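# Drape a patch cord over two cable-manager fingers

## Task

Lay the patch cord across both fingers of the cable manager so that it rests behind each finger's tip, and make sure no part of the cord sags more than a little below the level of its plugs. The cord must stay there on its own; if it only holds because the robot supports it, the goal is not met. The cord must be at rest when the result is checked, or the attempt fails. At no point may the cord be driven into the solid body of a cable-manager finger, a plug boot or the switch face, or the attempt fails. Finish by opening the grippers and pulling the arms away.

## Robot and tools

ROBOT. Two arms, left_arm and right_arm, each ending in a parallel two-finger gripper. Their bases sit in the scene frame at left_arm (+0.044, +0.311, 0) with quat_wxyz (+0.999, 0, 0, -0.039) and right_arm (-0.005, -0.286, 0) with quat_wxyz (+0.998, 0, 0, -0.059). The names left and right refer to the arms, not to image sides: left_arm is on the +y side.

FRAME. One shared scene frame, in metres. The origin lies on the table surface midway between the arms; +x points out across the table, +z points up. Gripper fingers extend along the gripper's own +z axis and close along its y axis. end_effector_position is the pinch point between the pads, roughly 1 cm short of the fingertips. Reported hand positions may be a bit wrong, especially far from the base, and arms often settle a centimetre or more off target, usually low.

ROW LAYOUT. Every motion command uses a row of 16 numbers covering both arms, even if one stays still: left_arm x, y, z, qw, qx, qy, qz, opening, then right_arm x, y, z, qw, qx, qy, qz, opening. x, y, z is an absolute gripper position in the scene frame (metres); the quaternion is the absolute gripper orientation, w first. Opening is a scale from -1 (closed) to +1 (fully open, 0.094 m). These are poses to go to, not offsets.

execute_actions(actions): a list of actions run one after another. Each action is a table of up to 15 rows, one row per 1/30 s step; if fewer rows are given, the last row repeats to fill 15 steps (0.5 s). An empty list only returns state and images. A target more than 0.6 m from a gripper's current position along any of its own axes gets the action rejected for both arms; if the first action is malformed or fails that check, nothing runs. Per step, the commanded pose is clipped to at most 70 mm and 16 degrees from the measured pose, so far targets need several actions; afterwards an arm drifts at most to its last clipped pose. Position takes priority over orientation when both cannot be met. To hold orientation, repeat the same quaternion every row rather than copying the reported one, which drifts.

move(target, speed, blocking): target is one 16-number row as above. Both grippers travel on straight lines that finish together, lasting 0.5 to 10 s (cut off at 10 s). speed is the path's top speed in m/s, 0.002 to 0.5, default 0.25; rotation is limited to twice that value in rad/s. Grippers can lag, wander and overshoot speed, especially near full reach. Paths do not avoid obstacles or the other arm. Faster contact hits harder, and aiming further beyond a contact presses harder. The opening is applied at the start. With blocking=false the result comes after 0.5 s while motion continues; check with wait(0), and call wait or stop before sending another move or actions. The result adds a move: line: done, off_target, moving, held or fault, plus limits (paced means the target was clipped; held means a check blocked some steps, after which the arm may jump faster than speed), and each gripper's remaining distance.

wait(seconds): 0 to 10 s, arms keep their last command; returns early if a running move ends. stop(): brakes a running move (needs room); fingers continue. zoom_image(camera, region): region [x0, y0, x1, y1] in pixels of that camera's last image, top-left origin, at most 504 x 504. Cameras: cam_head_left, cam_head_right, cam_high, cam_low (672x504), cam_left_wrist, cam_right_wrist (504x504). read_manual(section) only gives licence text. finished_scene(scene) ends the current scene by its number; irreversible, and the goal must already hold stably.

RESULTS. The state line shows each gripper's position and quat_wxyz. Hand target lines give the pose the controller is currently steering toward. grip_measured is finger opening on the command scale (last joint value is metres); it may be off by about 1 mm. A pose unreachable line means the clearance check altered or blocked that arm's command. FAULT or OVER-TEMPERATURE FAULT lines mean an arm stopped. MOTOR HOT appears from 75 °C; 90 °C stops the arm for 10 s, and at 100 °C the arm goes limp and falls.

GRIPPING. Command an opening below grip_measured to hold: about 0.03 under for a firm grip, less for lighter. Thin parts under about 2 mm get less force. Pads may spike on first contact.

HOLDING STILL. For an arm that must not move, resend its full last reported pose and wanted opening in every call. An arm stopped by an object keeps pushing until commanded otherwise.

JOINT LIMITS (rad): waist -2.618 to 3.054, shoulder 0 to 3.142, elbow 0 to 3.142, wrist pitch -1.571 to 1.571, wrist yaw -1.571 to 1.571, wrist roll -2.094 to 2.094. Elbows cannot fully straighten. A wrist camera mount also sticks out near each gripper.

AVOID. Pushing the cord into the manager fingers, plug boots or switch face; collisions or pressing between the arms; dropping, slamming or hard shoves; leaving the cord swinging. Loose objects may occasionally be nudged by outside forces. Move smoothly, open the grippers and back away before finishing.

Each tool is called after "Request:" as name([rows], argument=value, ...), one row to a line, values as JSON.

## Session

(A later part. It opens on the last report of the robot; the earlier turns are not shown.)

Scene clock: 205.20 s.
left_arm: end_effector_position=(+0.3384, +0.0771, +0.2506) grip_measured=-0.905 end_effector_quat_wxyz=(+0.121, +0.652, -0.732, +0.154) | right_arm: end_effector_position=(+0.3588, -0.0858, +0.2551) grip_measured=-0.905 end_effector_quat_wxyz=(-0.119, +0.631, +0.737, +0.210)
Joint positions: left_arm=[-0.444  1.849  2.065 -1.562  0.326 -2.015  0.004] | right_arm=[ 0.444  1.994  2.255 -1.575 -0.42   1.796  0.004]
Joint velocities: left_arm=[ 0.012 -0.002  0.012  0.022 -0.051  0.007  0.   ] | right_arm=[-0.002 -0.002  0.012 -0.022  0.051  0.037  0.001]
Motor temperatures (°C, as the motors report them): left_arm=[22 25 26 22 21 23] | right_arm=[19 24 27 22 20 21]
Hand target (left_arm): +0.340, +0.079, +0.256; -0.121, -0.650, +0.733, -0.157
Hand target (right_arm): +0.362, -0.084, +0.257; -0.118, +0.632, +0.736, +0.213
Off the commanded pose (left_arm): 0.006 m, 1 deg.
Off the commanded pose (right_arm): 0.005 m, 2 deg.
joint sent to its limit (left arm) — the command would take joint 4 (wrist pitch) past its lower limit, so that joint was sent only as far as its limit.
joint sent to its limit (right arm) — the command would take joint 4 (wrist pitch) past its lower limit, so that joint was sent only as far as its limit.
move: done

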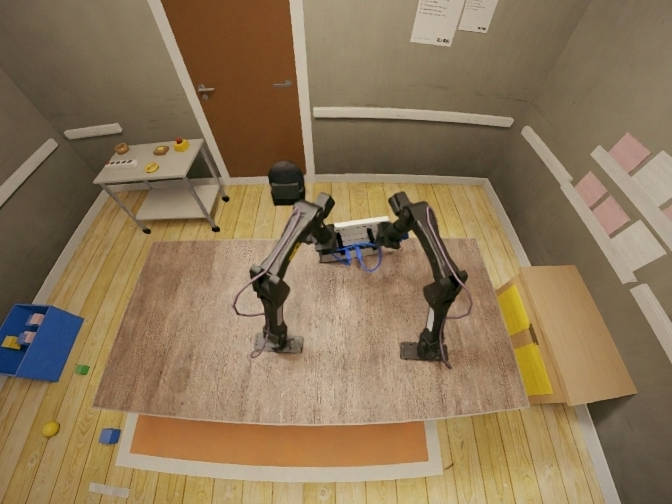

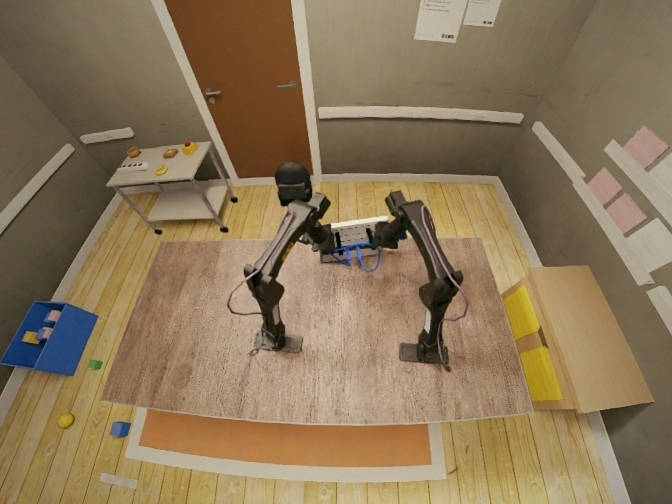

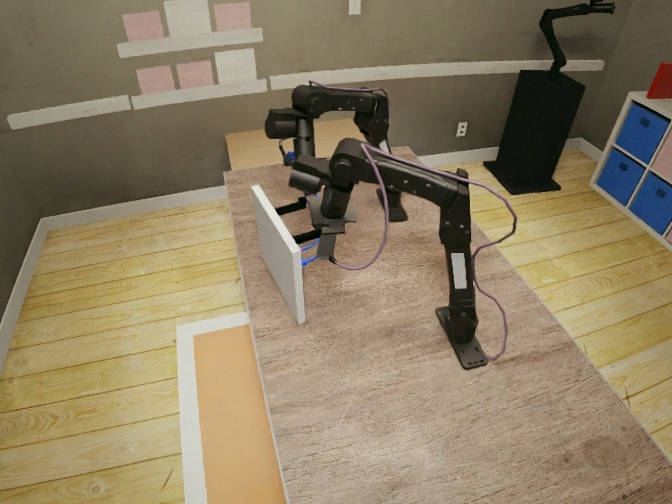

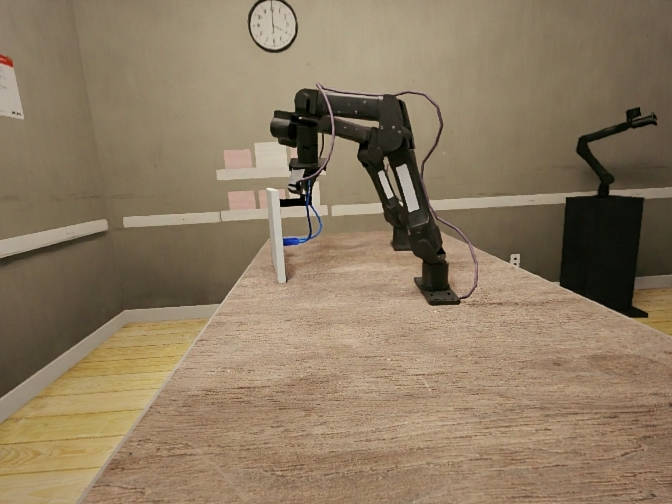

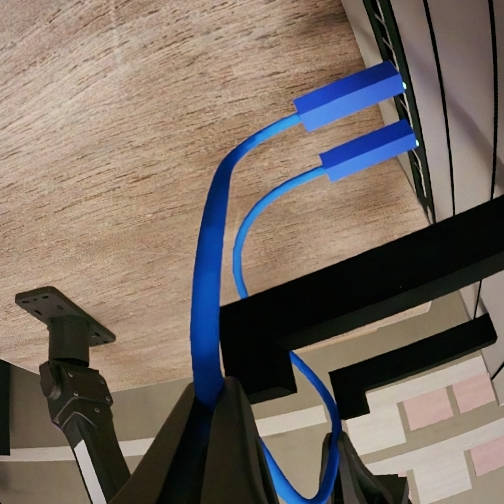

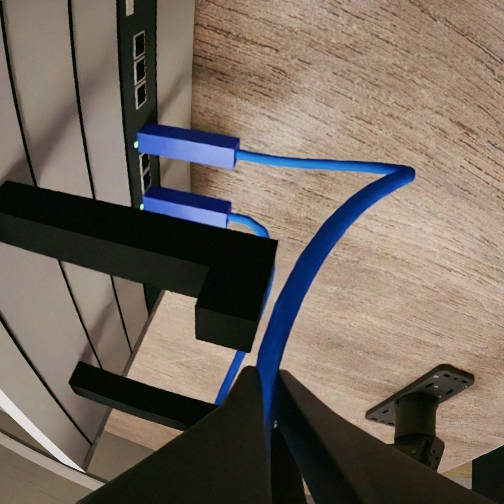

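Request:
move(target=[0.378,0.08,0.256,-0.121,-0.650,0.733,-0.157,-0.92, 0.402,-0.084,0.258,-0.118,0.632,0.736,0.213,-0.92], speed=0.04)

Request:
zoom_image(camera="cam_head_left", region=[300, 205, 420, 295])

Request:
zoom_image(camera="cam_low", region=[260, 160, 380, 260])

Scene clock: 214.97 s.
left_arm: end_effector_position=(+0.3753, +0.0768, +0.2504) grip_measured=-0.905 end_effector_quat_wxyz=(+0.117, +0.654, -0.727, +0.174) | right_arm: end_effector_position=(+0.3977, -0.0840, +0.2550) grip_measured=-0.905 end_effector_quat_wxyz=(-0.105, +0.633, +0.730, +0.236)
Joint positions: left_arm=[-0.392  1.959  2.205 -1.566  0.343 -1.978  0.004] | right_arm=[ 0.418  2.126  2.443 -1.577 -0.426  1.797  0.004]
Joint velocities: left_arm=[-0.002  0.002 -0.002 -0.007 -0.022  0.051  0.001] | right_arm=[-0.012 -0.012  0.002  0.022 -0.007  0.022  0.   ]
Motor temperatures (°C, as the motors report them): left_arm=[22 25 27 22 21 23] | right_arm=[19 25 27 22 20 21]
Hand target (left_arm): +0.378, +0.080, +0.255; -0.115, -0.651, +0.728, -0.179
Hand target (right_arm): +0.401, -0.085, +0.257; -0.105, +0.634, +0.728, +0.241
Off the commanded pose (left_arm): 0.007 m, 2 deg.
Off the commanded pose (right_arm): 0.005 m, 3 deg.
joint sent to its limit (left arm) — the command would take joint 4 (wrist pitch) past its lower limit, so that joint was sent only as far as its limit.
joint sent to its limit (right arm) — the command would take joint 4 (wrist pitch) past its lower limit, so that joint was sent only as far as its limit.
move: off_target (right_arm)

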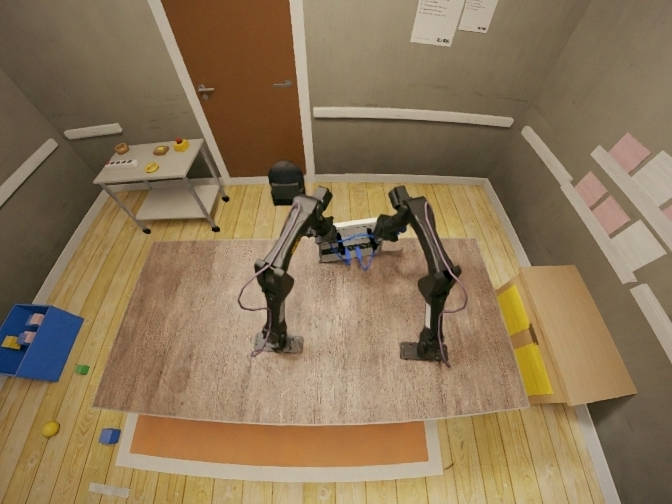

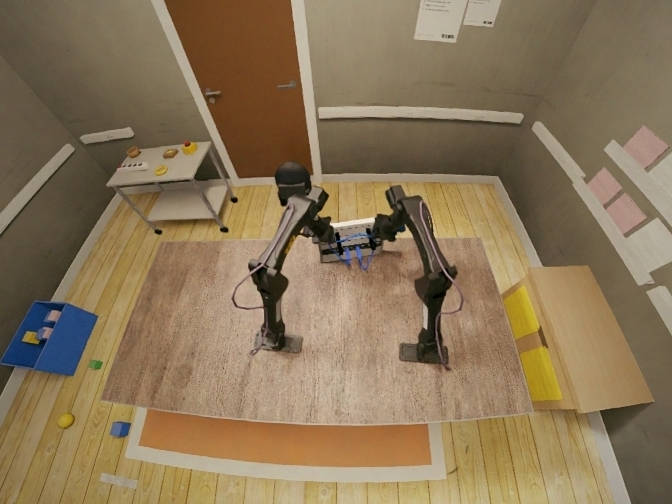

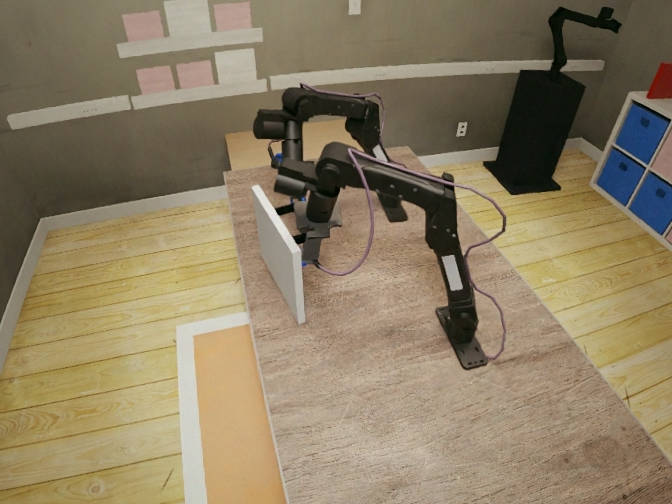

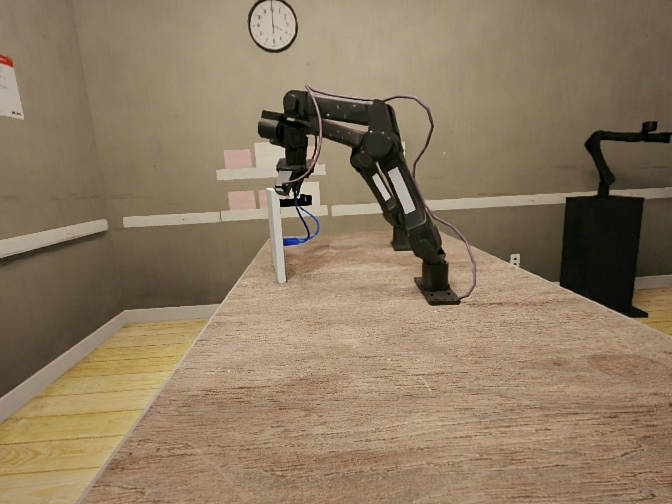

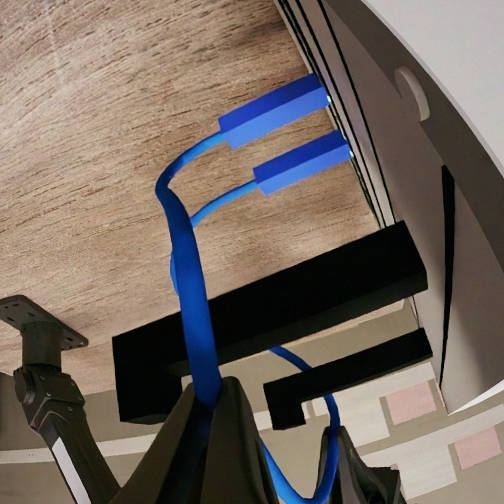

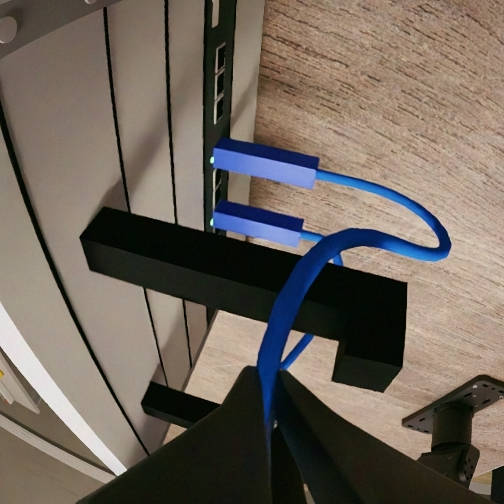

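Region (300, 205, 420, 295) of cam_head_left's 672x504 image, scaled by 4.200, with more detail than that image has; it fills the top 378 rows of this view, and the rest is white.

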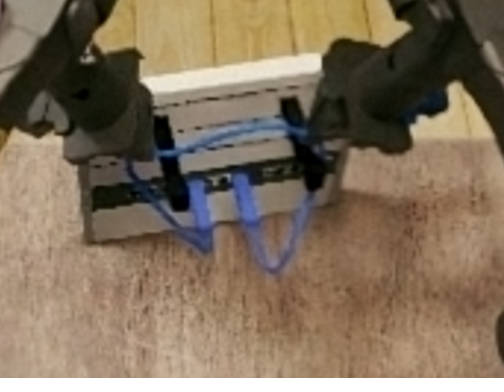

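Region (260, 160, 380, 260) of cam_low's 672x504 image, scaled by 4.200, with more detail than that image has.

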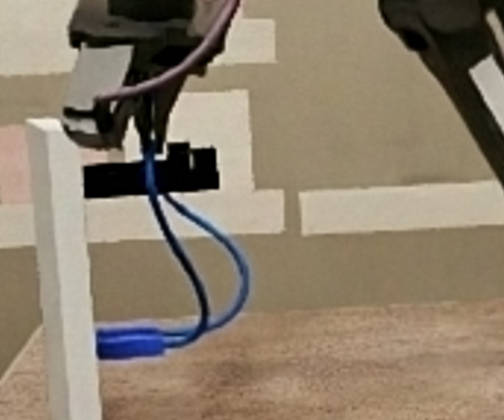

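Request:
move(target=[0.378,0.084,0.236,-0.115,-0.651,0.728,-0.179,-0.92, 0.402,-0.087,0.238,-0.105,0.634,0.728,0.241,-0.92], speed=0.03)

Request:
zoom_image(camera="cam_head_left", region=[300, 205, 420, 295])

Request:
zoom_image(camera="cam_low", region=[260, 160, 380, 260])

Scene clock: 223.70 s.
left_arm: end_effector_position=(+0.3770, +0.0802, +0.2317) grip_measured=-0.905 end_effector_quat_wxyz=(+0.120, +0.654, -0.727, +0.169) | right_arm: end_effector_position=(+0.4012, -0.0873, +0.2370) grip_measured=-0.905 end_effector_quat_wxyz=(-0.108, +0.638, +0.726, +0.234)
Joint positions: left_arm=[-0.381  1.931  2.087 -1.491  0.347 -1.965  0.004] | right_arm=[ 0.406  2.085  2.297 -1.479 -0.431  1.797  0.004]
Joint velocities: left_arm=[-0.002 -0.002 -0.012  0.095 -0.037  0.051 -0.   ] | right_arm=[ 0.007 -0.002  0.017  0.007  0.007 -0.022  0.   ]
Motor temperatures (°C, as the motors report them): left_arm=[22 26 26 22 21 23] | right_arm=[19 26 27 22 20 21]
Hand target (left_arm): +0.378, +0.084, +0.236; -0.115, -0.651, +0.728, -0.179
Hand target (right_arm): +0.402, -0.087, +0.238; -0.105, +0.634, +0.728, +0.241
Off the commanded pose (left_arm): 0.006 m, 1 deg.
Off the commanded pose (right_arm): 0.001 m, 1 deg.
move: done

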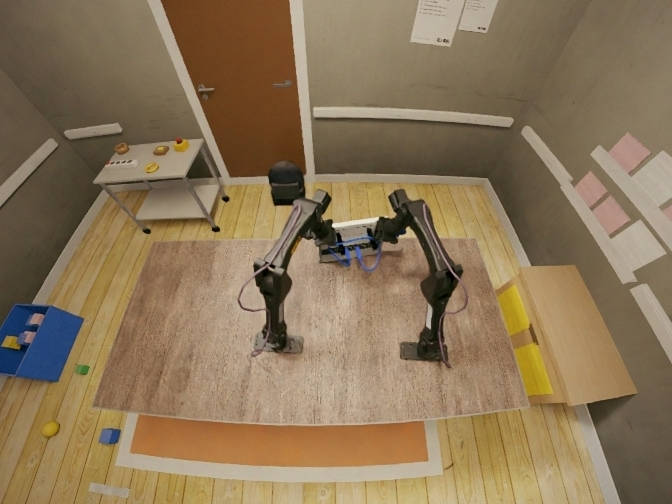

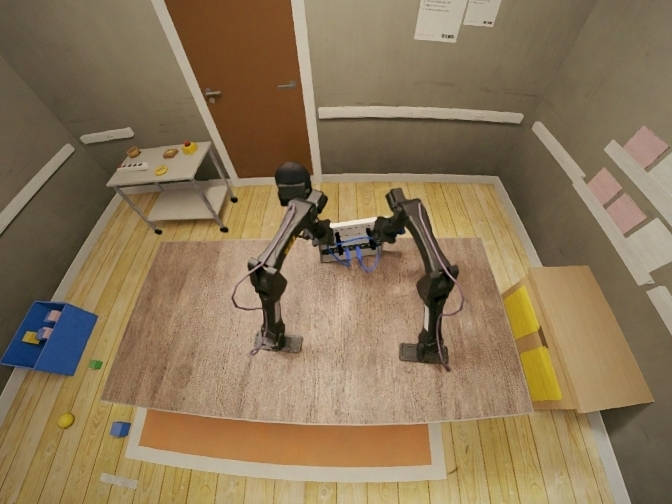

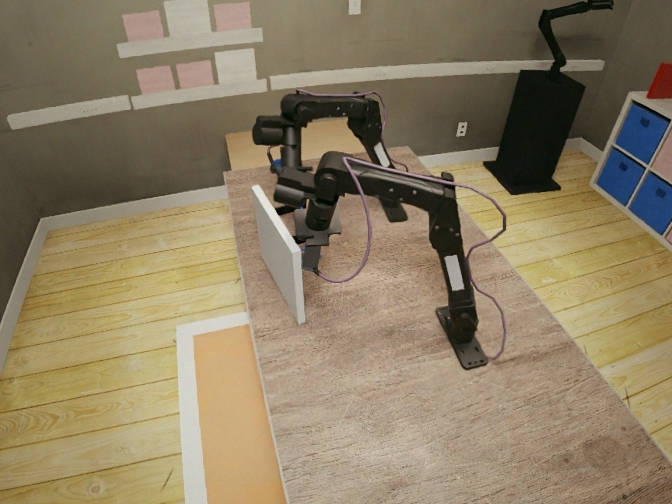

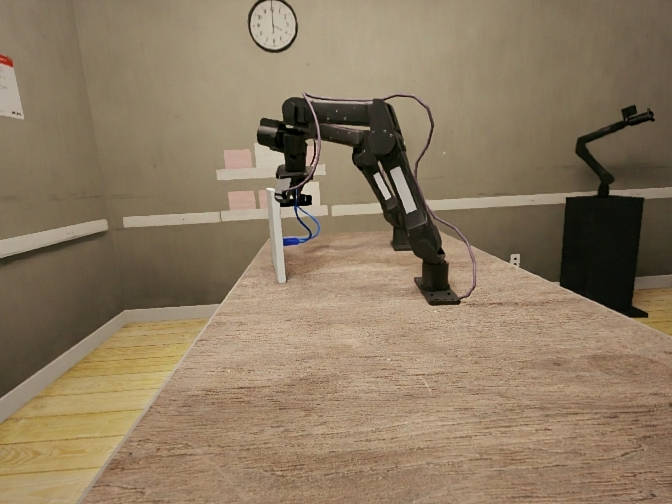

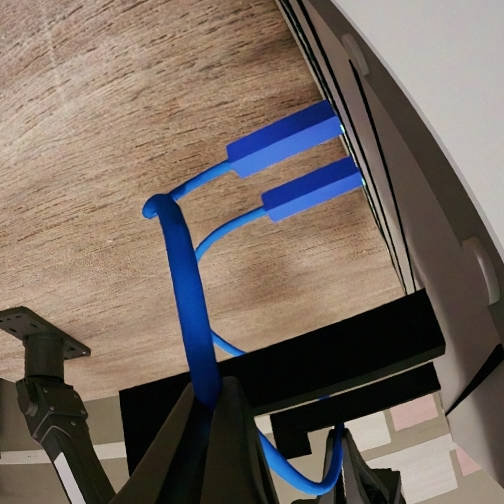

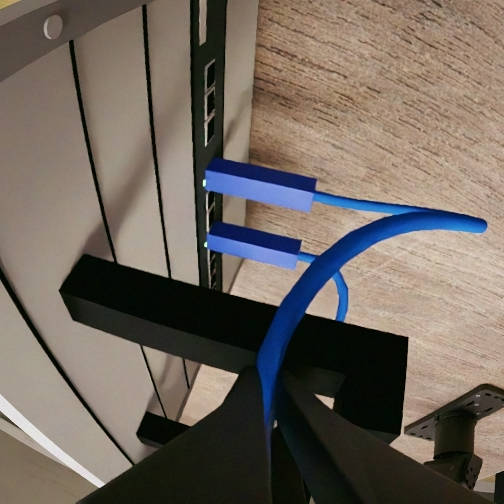

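Region (300, 205, 420, 295) of cam_head_left's 672x504 image, scaled by 4.200, with more detail than that image has; it fills the top 378 rows of this view, and the rest is white.

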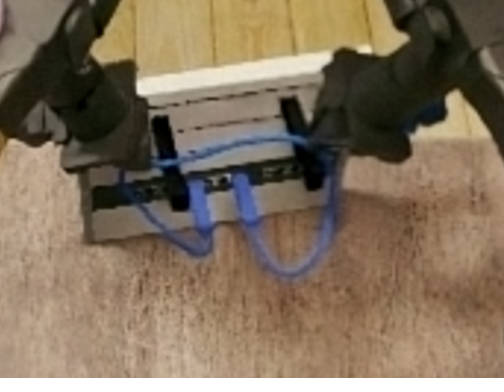

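Region (260, 160, 380, 260) of cam_low's 672x504 image, scaled by 4.200, with more detail than that image has.

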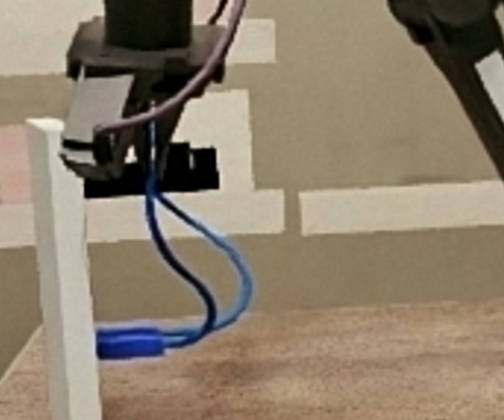

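Open slightly so the cord can settle while the rear fingers retain it.

Request:
move(target=[0.378,0.084,0.236,-0.115,-0.651,0.728,-0.179,-0.7, 0.402,-0.087,0.238,-0.105,0.634,0.728,0.241,-0.7], speed=0.03)

Request:
wait(seconds=1.5)

Request:
zoom_image(camera="cam_head_left", region=[300, 205, 420, 295])

Request:
zoom_image(camera="cam_low", region=[260, 160, 380, 260])

Scene clock: 231.57 s.
left_arm: end_effector_position=(+0.3779, +0.0797, +0.2319) grip_measured=-0.702 end_effector_quat_wxyz=(+0.119, +0.654, -0.728, +0.171) | right_arm: end_effector_position=(+0.4032, -0.0856, +0.2370) grip_measured=-0.702 end_effector_quat_wxyz=(-0.109, +0.636, +0.726, +0.239)
Joint positions: left_arm=[-0.381  1.931  2.087 -1.487  0.347 -1.965  0.014] | right_arm=[ 0.406  2.085  2.292 -1.466 -0.438  1.797  0.014]
Joint velocities: left_arm=[-0.007 -0.002 -0.007 -0.051 -0.037  0.007  0.001] | right_arm=[-0.022 -0.007  0.007  0.007 -0.022  0.022 -0.001]
Motor temperatures (°C, as the motors report them): left_arm=[22 28 26 22 21 23] | right_arm=[19 27 26 23 20 21]
Hand target (left_arm): +0.378, +0.084, +0.236; -0.115, -0.651, +0.728, -0.179
Hand target (right_arm): +0.402, -0.087, +0.238; -0.105, +0.634, +0.728, +0.241
Off the commanded pose (left_arm): 0.006 m, 1 deg.
Off the commanded pose (right_arm): 0.002 m, 1 deg.
move: done

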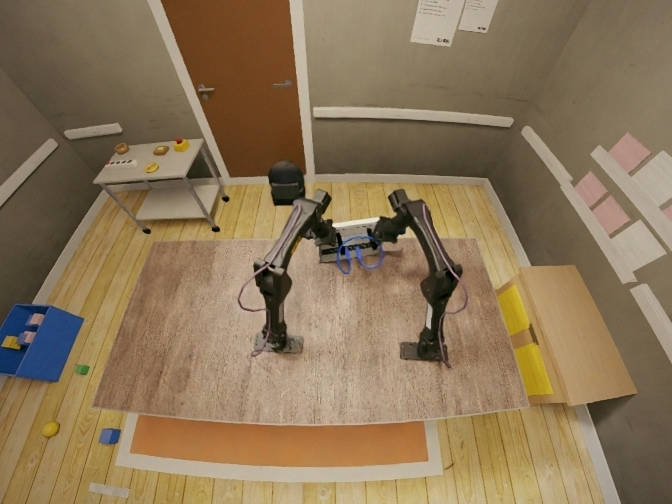

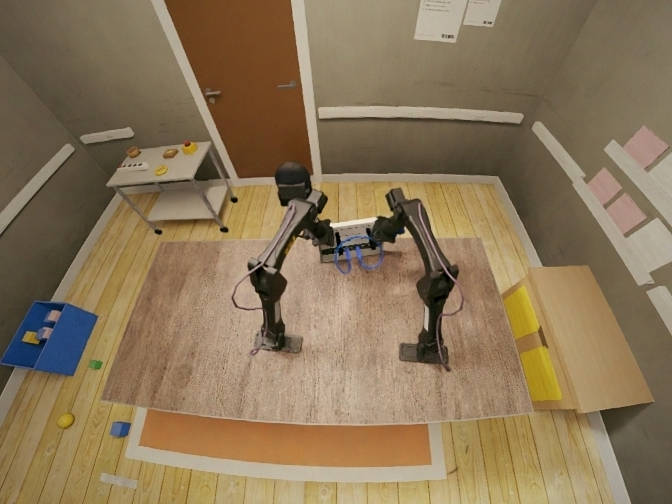

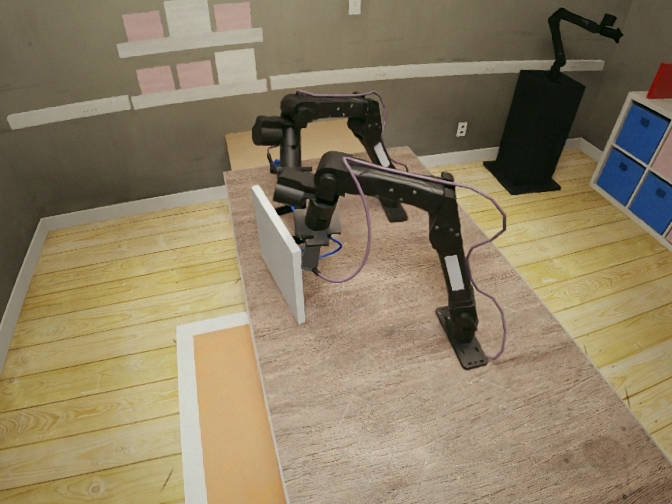

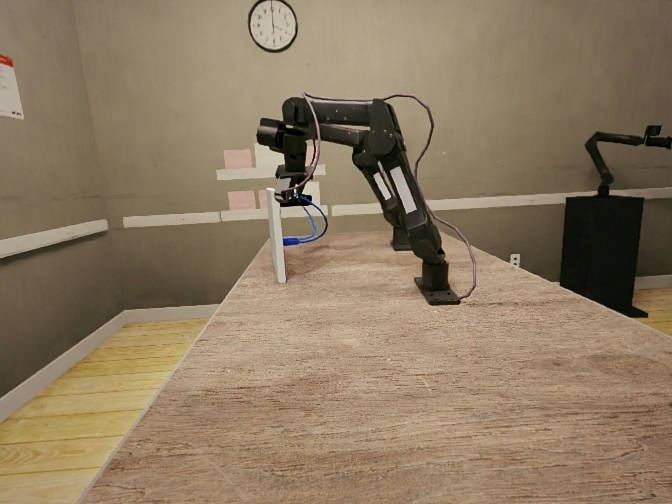

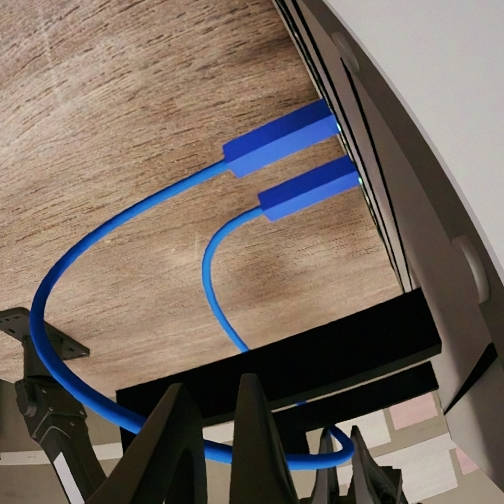

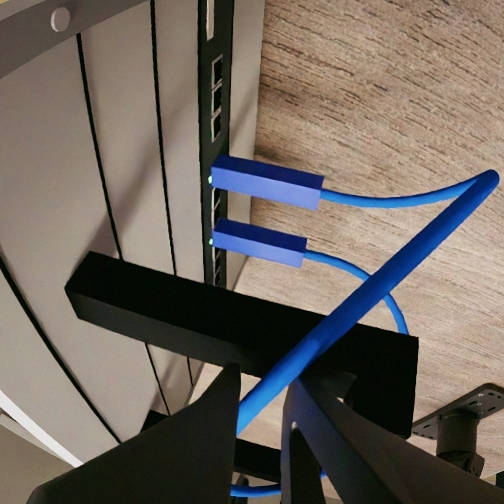

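Scene clock: 233.07 s.
left_arm: end_effector_position=(+0.3780, +0.0797, +0.2320) grip_measured=-0.702 end_effector_quat_wxyz=(+0.119, +0.654, -0.728, +0.171) | right_arm: end_effector_position=(+0.4033, -0.0855, +0.2370) grip_measured=-0.702 end_effector_quat_wxyz=(-0.109, +0.636, +0.726, +0.239)
Joint positions: left_arm=[-0.381  1.931  2.087 -1.486  0.347 -1.965  0.014] | right_arm=[ 0.406  2.085  2.292 -1.465 -0.438  1.797  0.014]
Joint velocities: left_arm=[-0.017  0.017 -0.007  0.051  0.007 -0.007 -0.   ] | right_arm=[-0.007  0.012  0.012 -0.051  0.022  0.007  0.001]
Motor temperatures (°C, as the motors report them): left_arm=[22 28 25 22 21 23] | right_arm=[19 27 26 23 20 21]
Hand target (left_arm): +0.378, +0.084, +0.236; -0.115, -0.652, +0.728, -0.179
Hand target (right_arm): +0.402, -0.087, +0.238; -0.105, +0.634, +0.728, +0.241
Off the commanded pose (left_arm): 0.006 m, 1 deg.
Off the commanded pose (right_arm): 0.002 m, 1 deg.
wait: 1.50 s; at rest by 0.17 s

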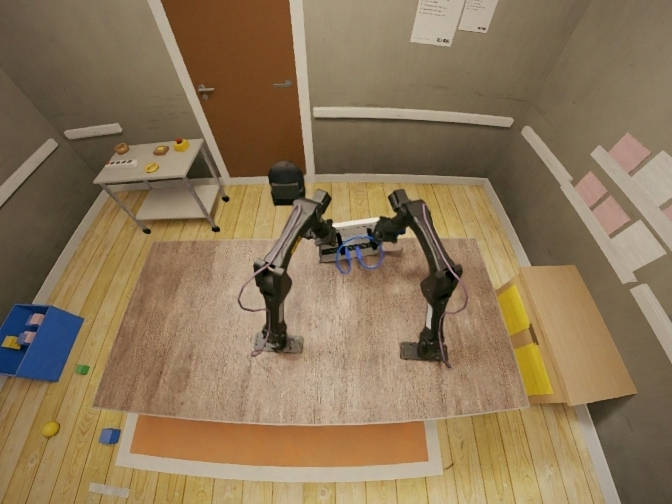

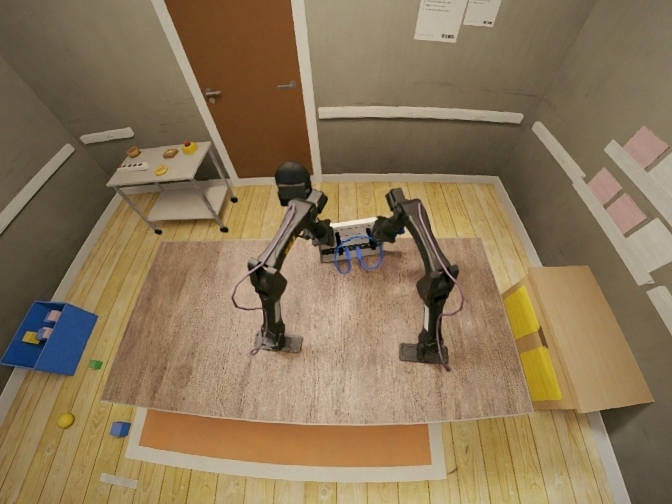

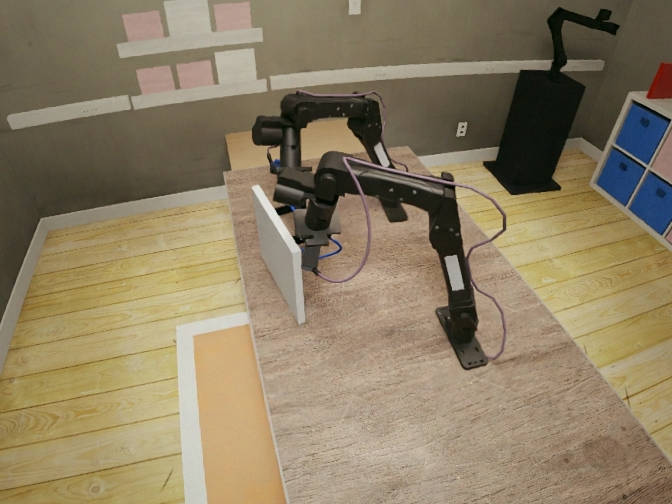

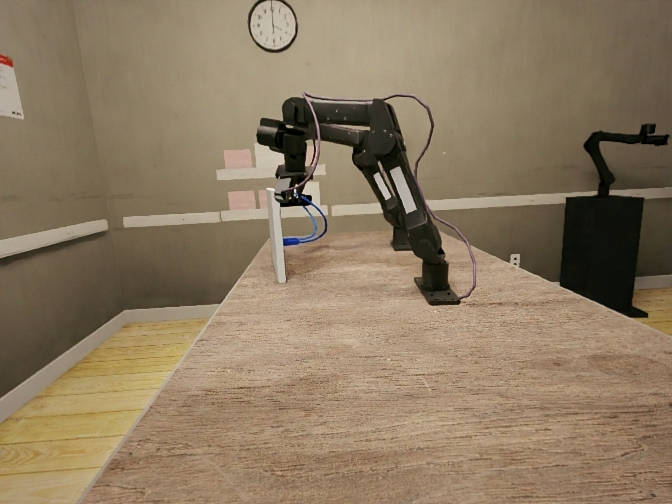

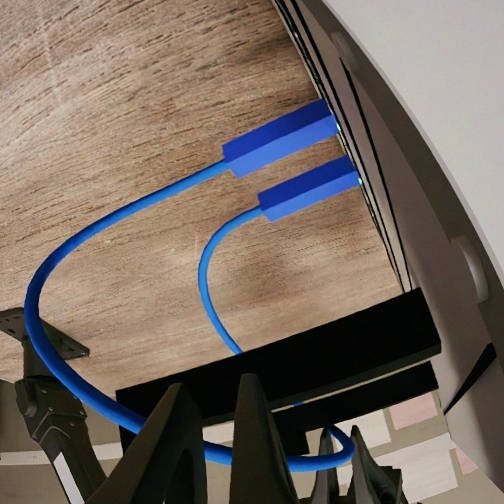

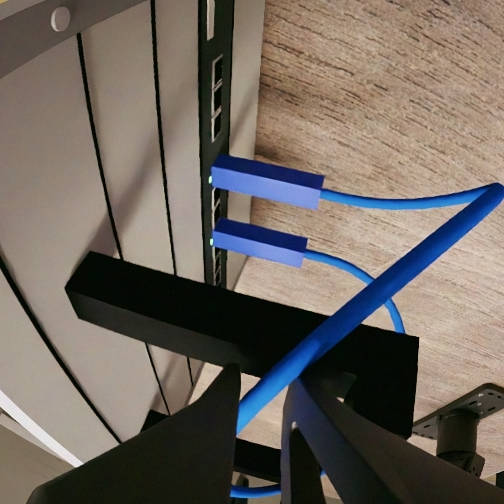

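Region (300, 205, 420, 295) of cam_head_left's 672x504 image, scaled by 4.200, with more detail than that image has; it fills the top 378 rows of this view, and the rest is white.

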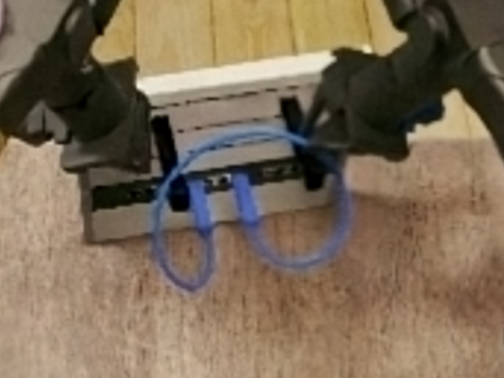

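Region (260, 160, 380, 260) of cam_low's 672x504 image, scaled by 4.200, with more detail than that image has.

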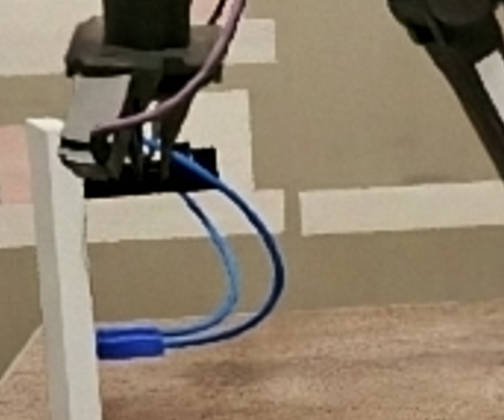

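Request:
move(target=[0.378,0.10,0.28,-0.115,-0.651,0.728,-0.179,-0.7, 0.402,-0.10,0.27,-0.105,0.634,0.728,0.241,-0.7], speed=0.04)

Request:
move(target=[0.25,0.25,0.30,-0.115,-0.651,0.728,-0.179,-0.7, 0.27,-0.25,0.30,-0.105,0.634,0.728,0.241,-0.7], speed=0.2)

Request:
zoom_image(camera="cam_head_left", region=[300, 205, 420, 295])

Request:
zoom_image(camera="cam_low", region=[260, 160, 380, 260])

Request:
zoom_image(camera="cam_high", region=[250, 180, 370, 280])

Scene clock: 240.97 s.
left_arm: end_effector_position=(+0.3803, +0.0962, +0.2646) grip_measured=-0.702 end_effector_quat_wxyz=(+0.109, +0.658, -0.719, +0.197) | right_arm: end_effector_position=(+0.4035, -0.0970, +0.2580) grip_measured=-0.702 end_effector_quat_wxyz=(-0.102, +0.639, +0.722, +0.245)
Joint positions: left_arm=[-0.338  1.912  2.19  -1.561  0.356 -1.949  0.014] | right_arm=[ 0.381  2.113  2.427 -1.564 -0.439  1.783  0.014]
Joint velocities: left_arm=[-0.007 -0.007  0.002 -0.066 -0.022  0.095 -0.001] | right_arm=[ 0.017 -0.022  0.002 -0.022 -0.022 -0.037 -0.   ]
Motor temperatures (°C, as the motors report them): left_arm=[22 29 25 22 21 23] | right_arm=[19 28 26 23 20 21]
Hand target (left_arm): +0.378, +0.100, +0.279; -0.104, -0.652, +0.720, -0.212
Hand target (right_arm): +0.401, -0.100, +0.269; -0.097, +0.634, +0.723, +0.256
Off the commanded pose (left_arm): 0.016 m, 3 deg.
Off the commanded pose (right_arm): 0.012 m, 1 deg.
joint sent to its limit (left arm) — the command would take joint 4 (wrist pitch) past its lower limit, so that joint was sent only as far as its limit.
joint sent to its limit (right arm) — the command would take joint 4 (wrist pitch) past its lower limit, so that joint was sent only as far as its limit.
move: off_target (left_arm, right_arm)

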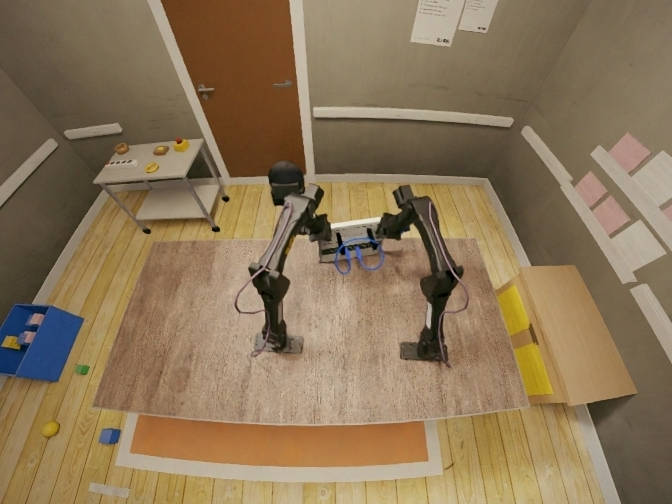

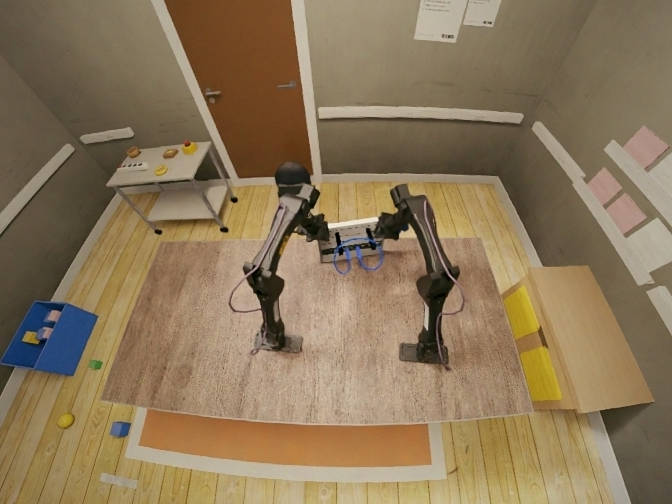

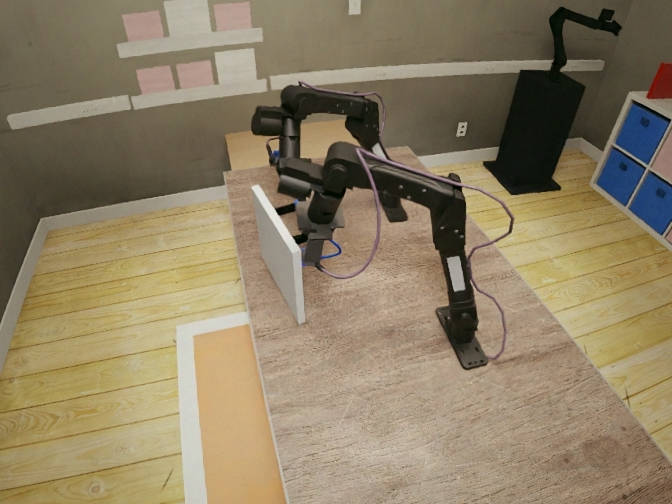

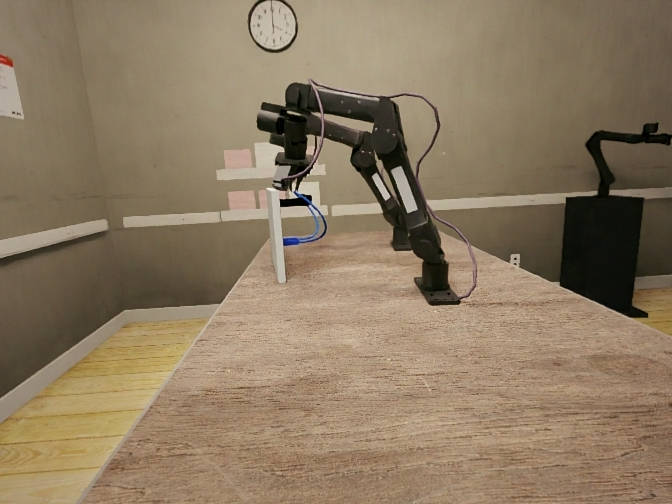

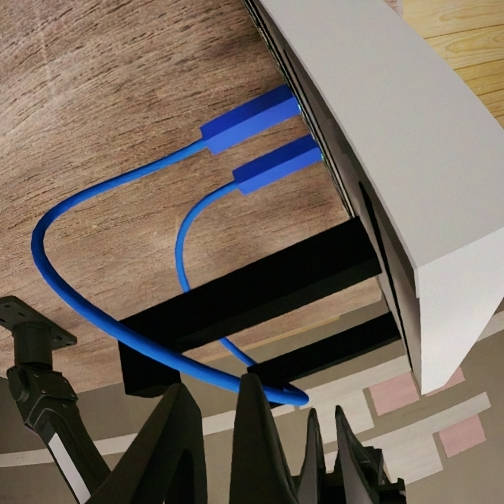

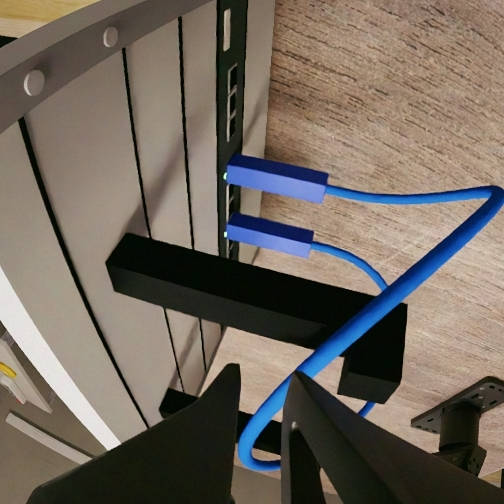

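Scene clock: 242.57 s.
left_arm: end_effector_position=(+0.2540, +0.2479, +0.3037) grip_measured=-0.702 end_effector_quat_wxyz=(-0.004, +0.668, -0.687, +0.287) | right_arm: end_effector_position=(+0.2723, -0.2500, +0.2989) grip_measured=-0.702 end_effector_quat_wxyz=(-0.022, +0.653, +0.696, +0.297)
Joint positions: left_arm=[ 0.112  1.159  1.586 -1.575  0.413 -1.598  0.014] | right_arm=[-0.083  1.427  1.74  -1.577 -0.529  1.389  0.014]
Joint velocities: left_arm=[-0.002 -0.002  0.002 -0.007  0.007 -0.022 -0.   ] | right_arm=[-0.007  0.002 -0.007 -0.051  0.095 -0.007  0.001]
Motor temperatures (°C, as the motors report them): left_arm=[22 29 25 22 21 23] | right_arm=[19 28 26 23 20 21]
Hand target (left_arm): +0.251, +0.250, +0.299; -0.003, +0.667, -0.690, +0.281
Hand target (right_arm): +0.268, -0.249, +0.302; -0.019, +0.648, +0.699, +0.303
Off the commanded pose (left_arm): 0.006 m, 19 deg; orientation clipped at the last step of the last action.
Off the commanded pose (right_arm): 0.003 m, 12 deg.
joint sent to its limit (left arm) — the command would take joint 4 (wrist pitch) past its lower limit, so that joint was sent only as far as its limit.
joint sent to its limit (right arm) — the command would take joint 4 (wrist pitch) past its lower limit, so that joint was sent only as far as its limit.
move: off_target (left_arm, right_arm); limits=paced

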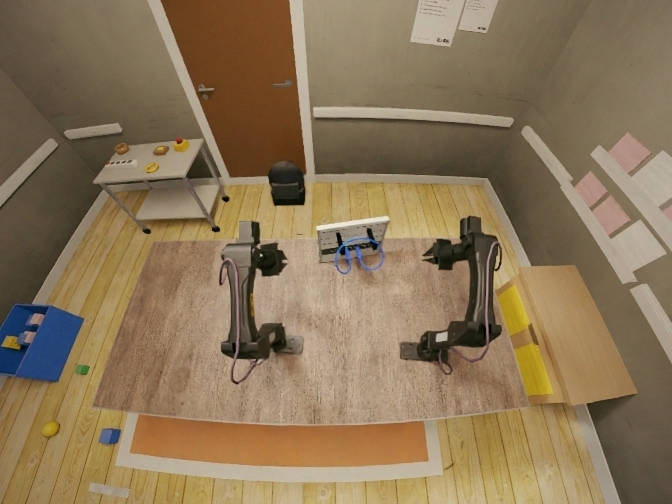

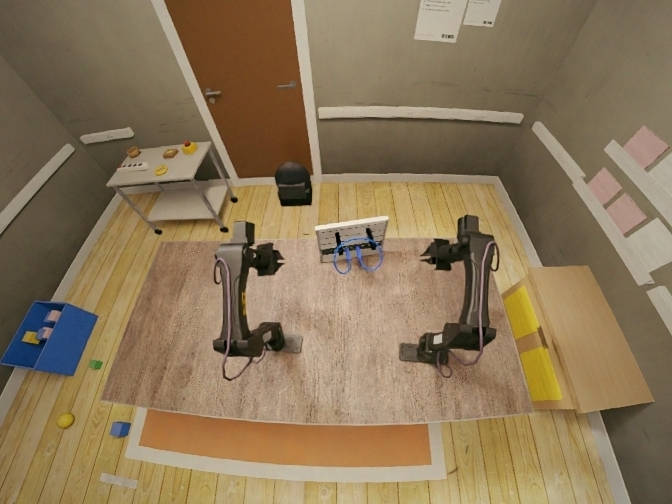

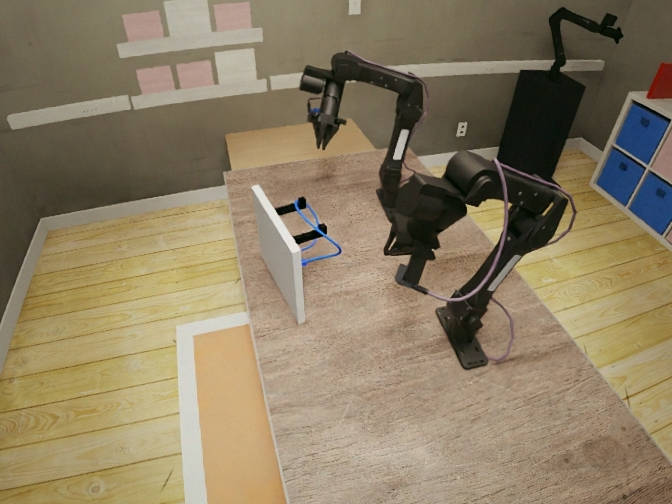

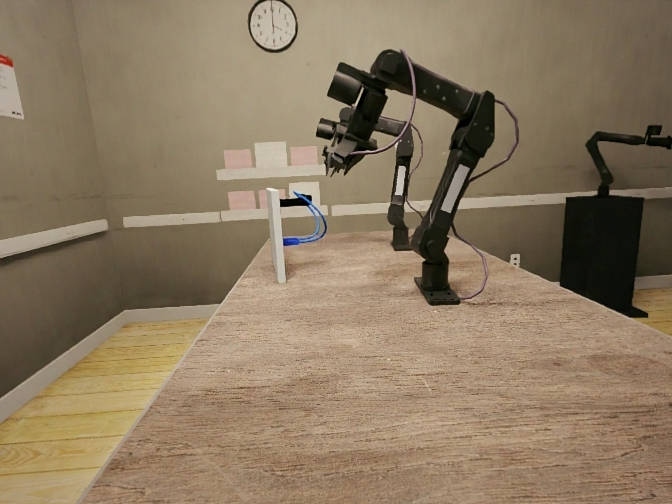

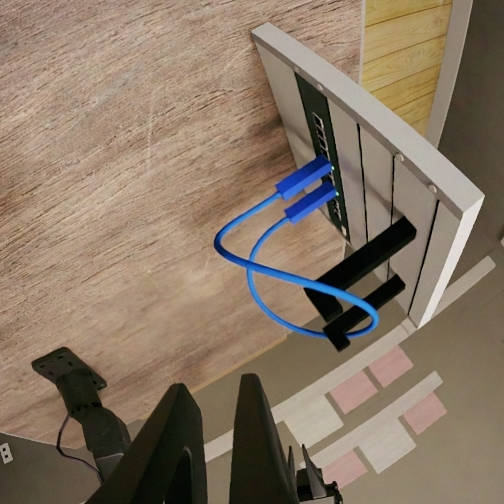

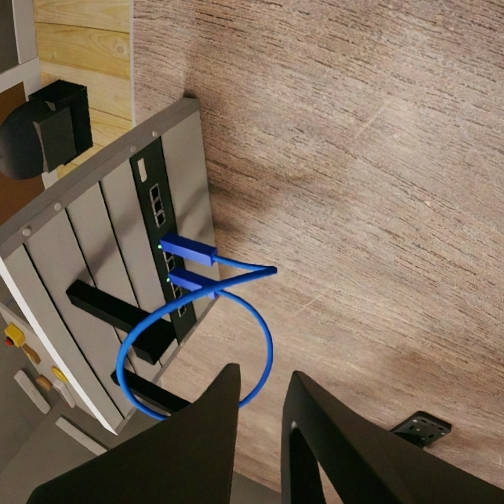

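Region (300, 205, 420, 295) of cam_head_left's 672x504 image, scaled by 4.200, with more detail than that image has; it fills the top 378 rows of this view, and the rest is white.

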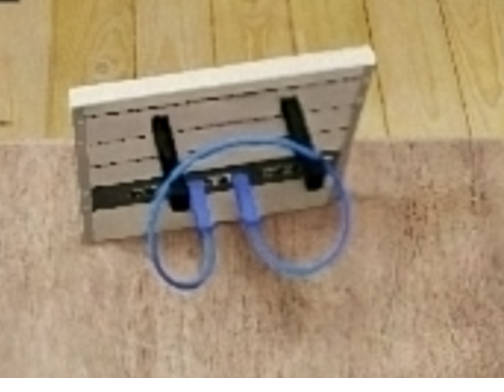

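Region (260, 160, 380, 260) of cam_low's 672x504 image, scaled by 4.200, with more detail than that image has.

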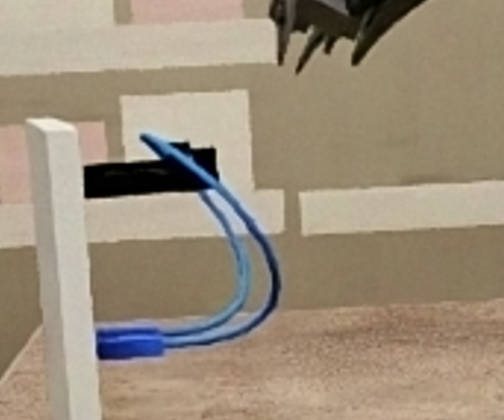

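Region (250, 180, 370, 280) of cam_high's 672x504 image, scaled by 4.200, with more detail than that image has.

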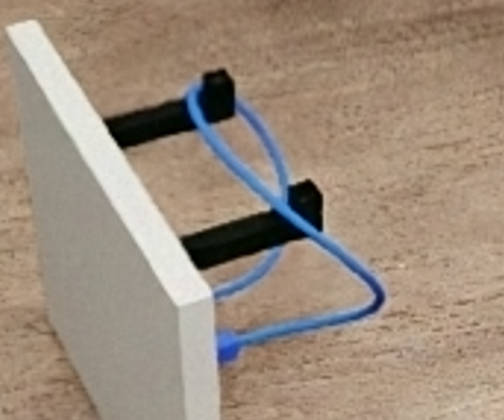

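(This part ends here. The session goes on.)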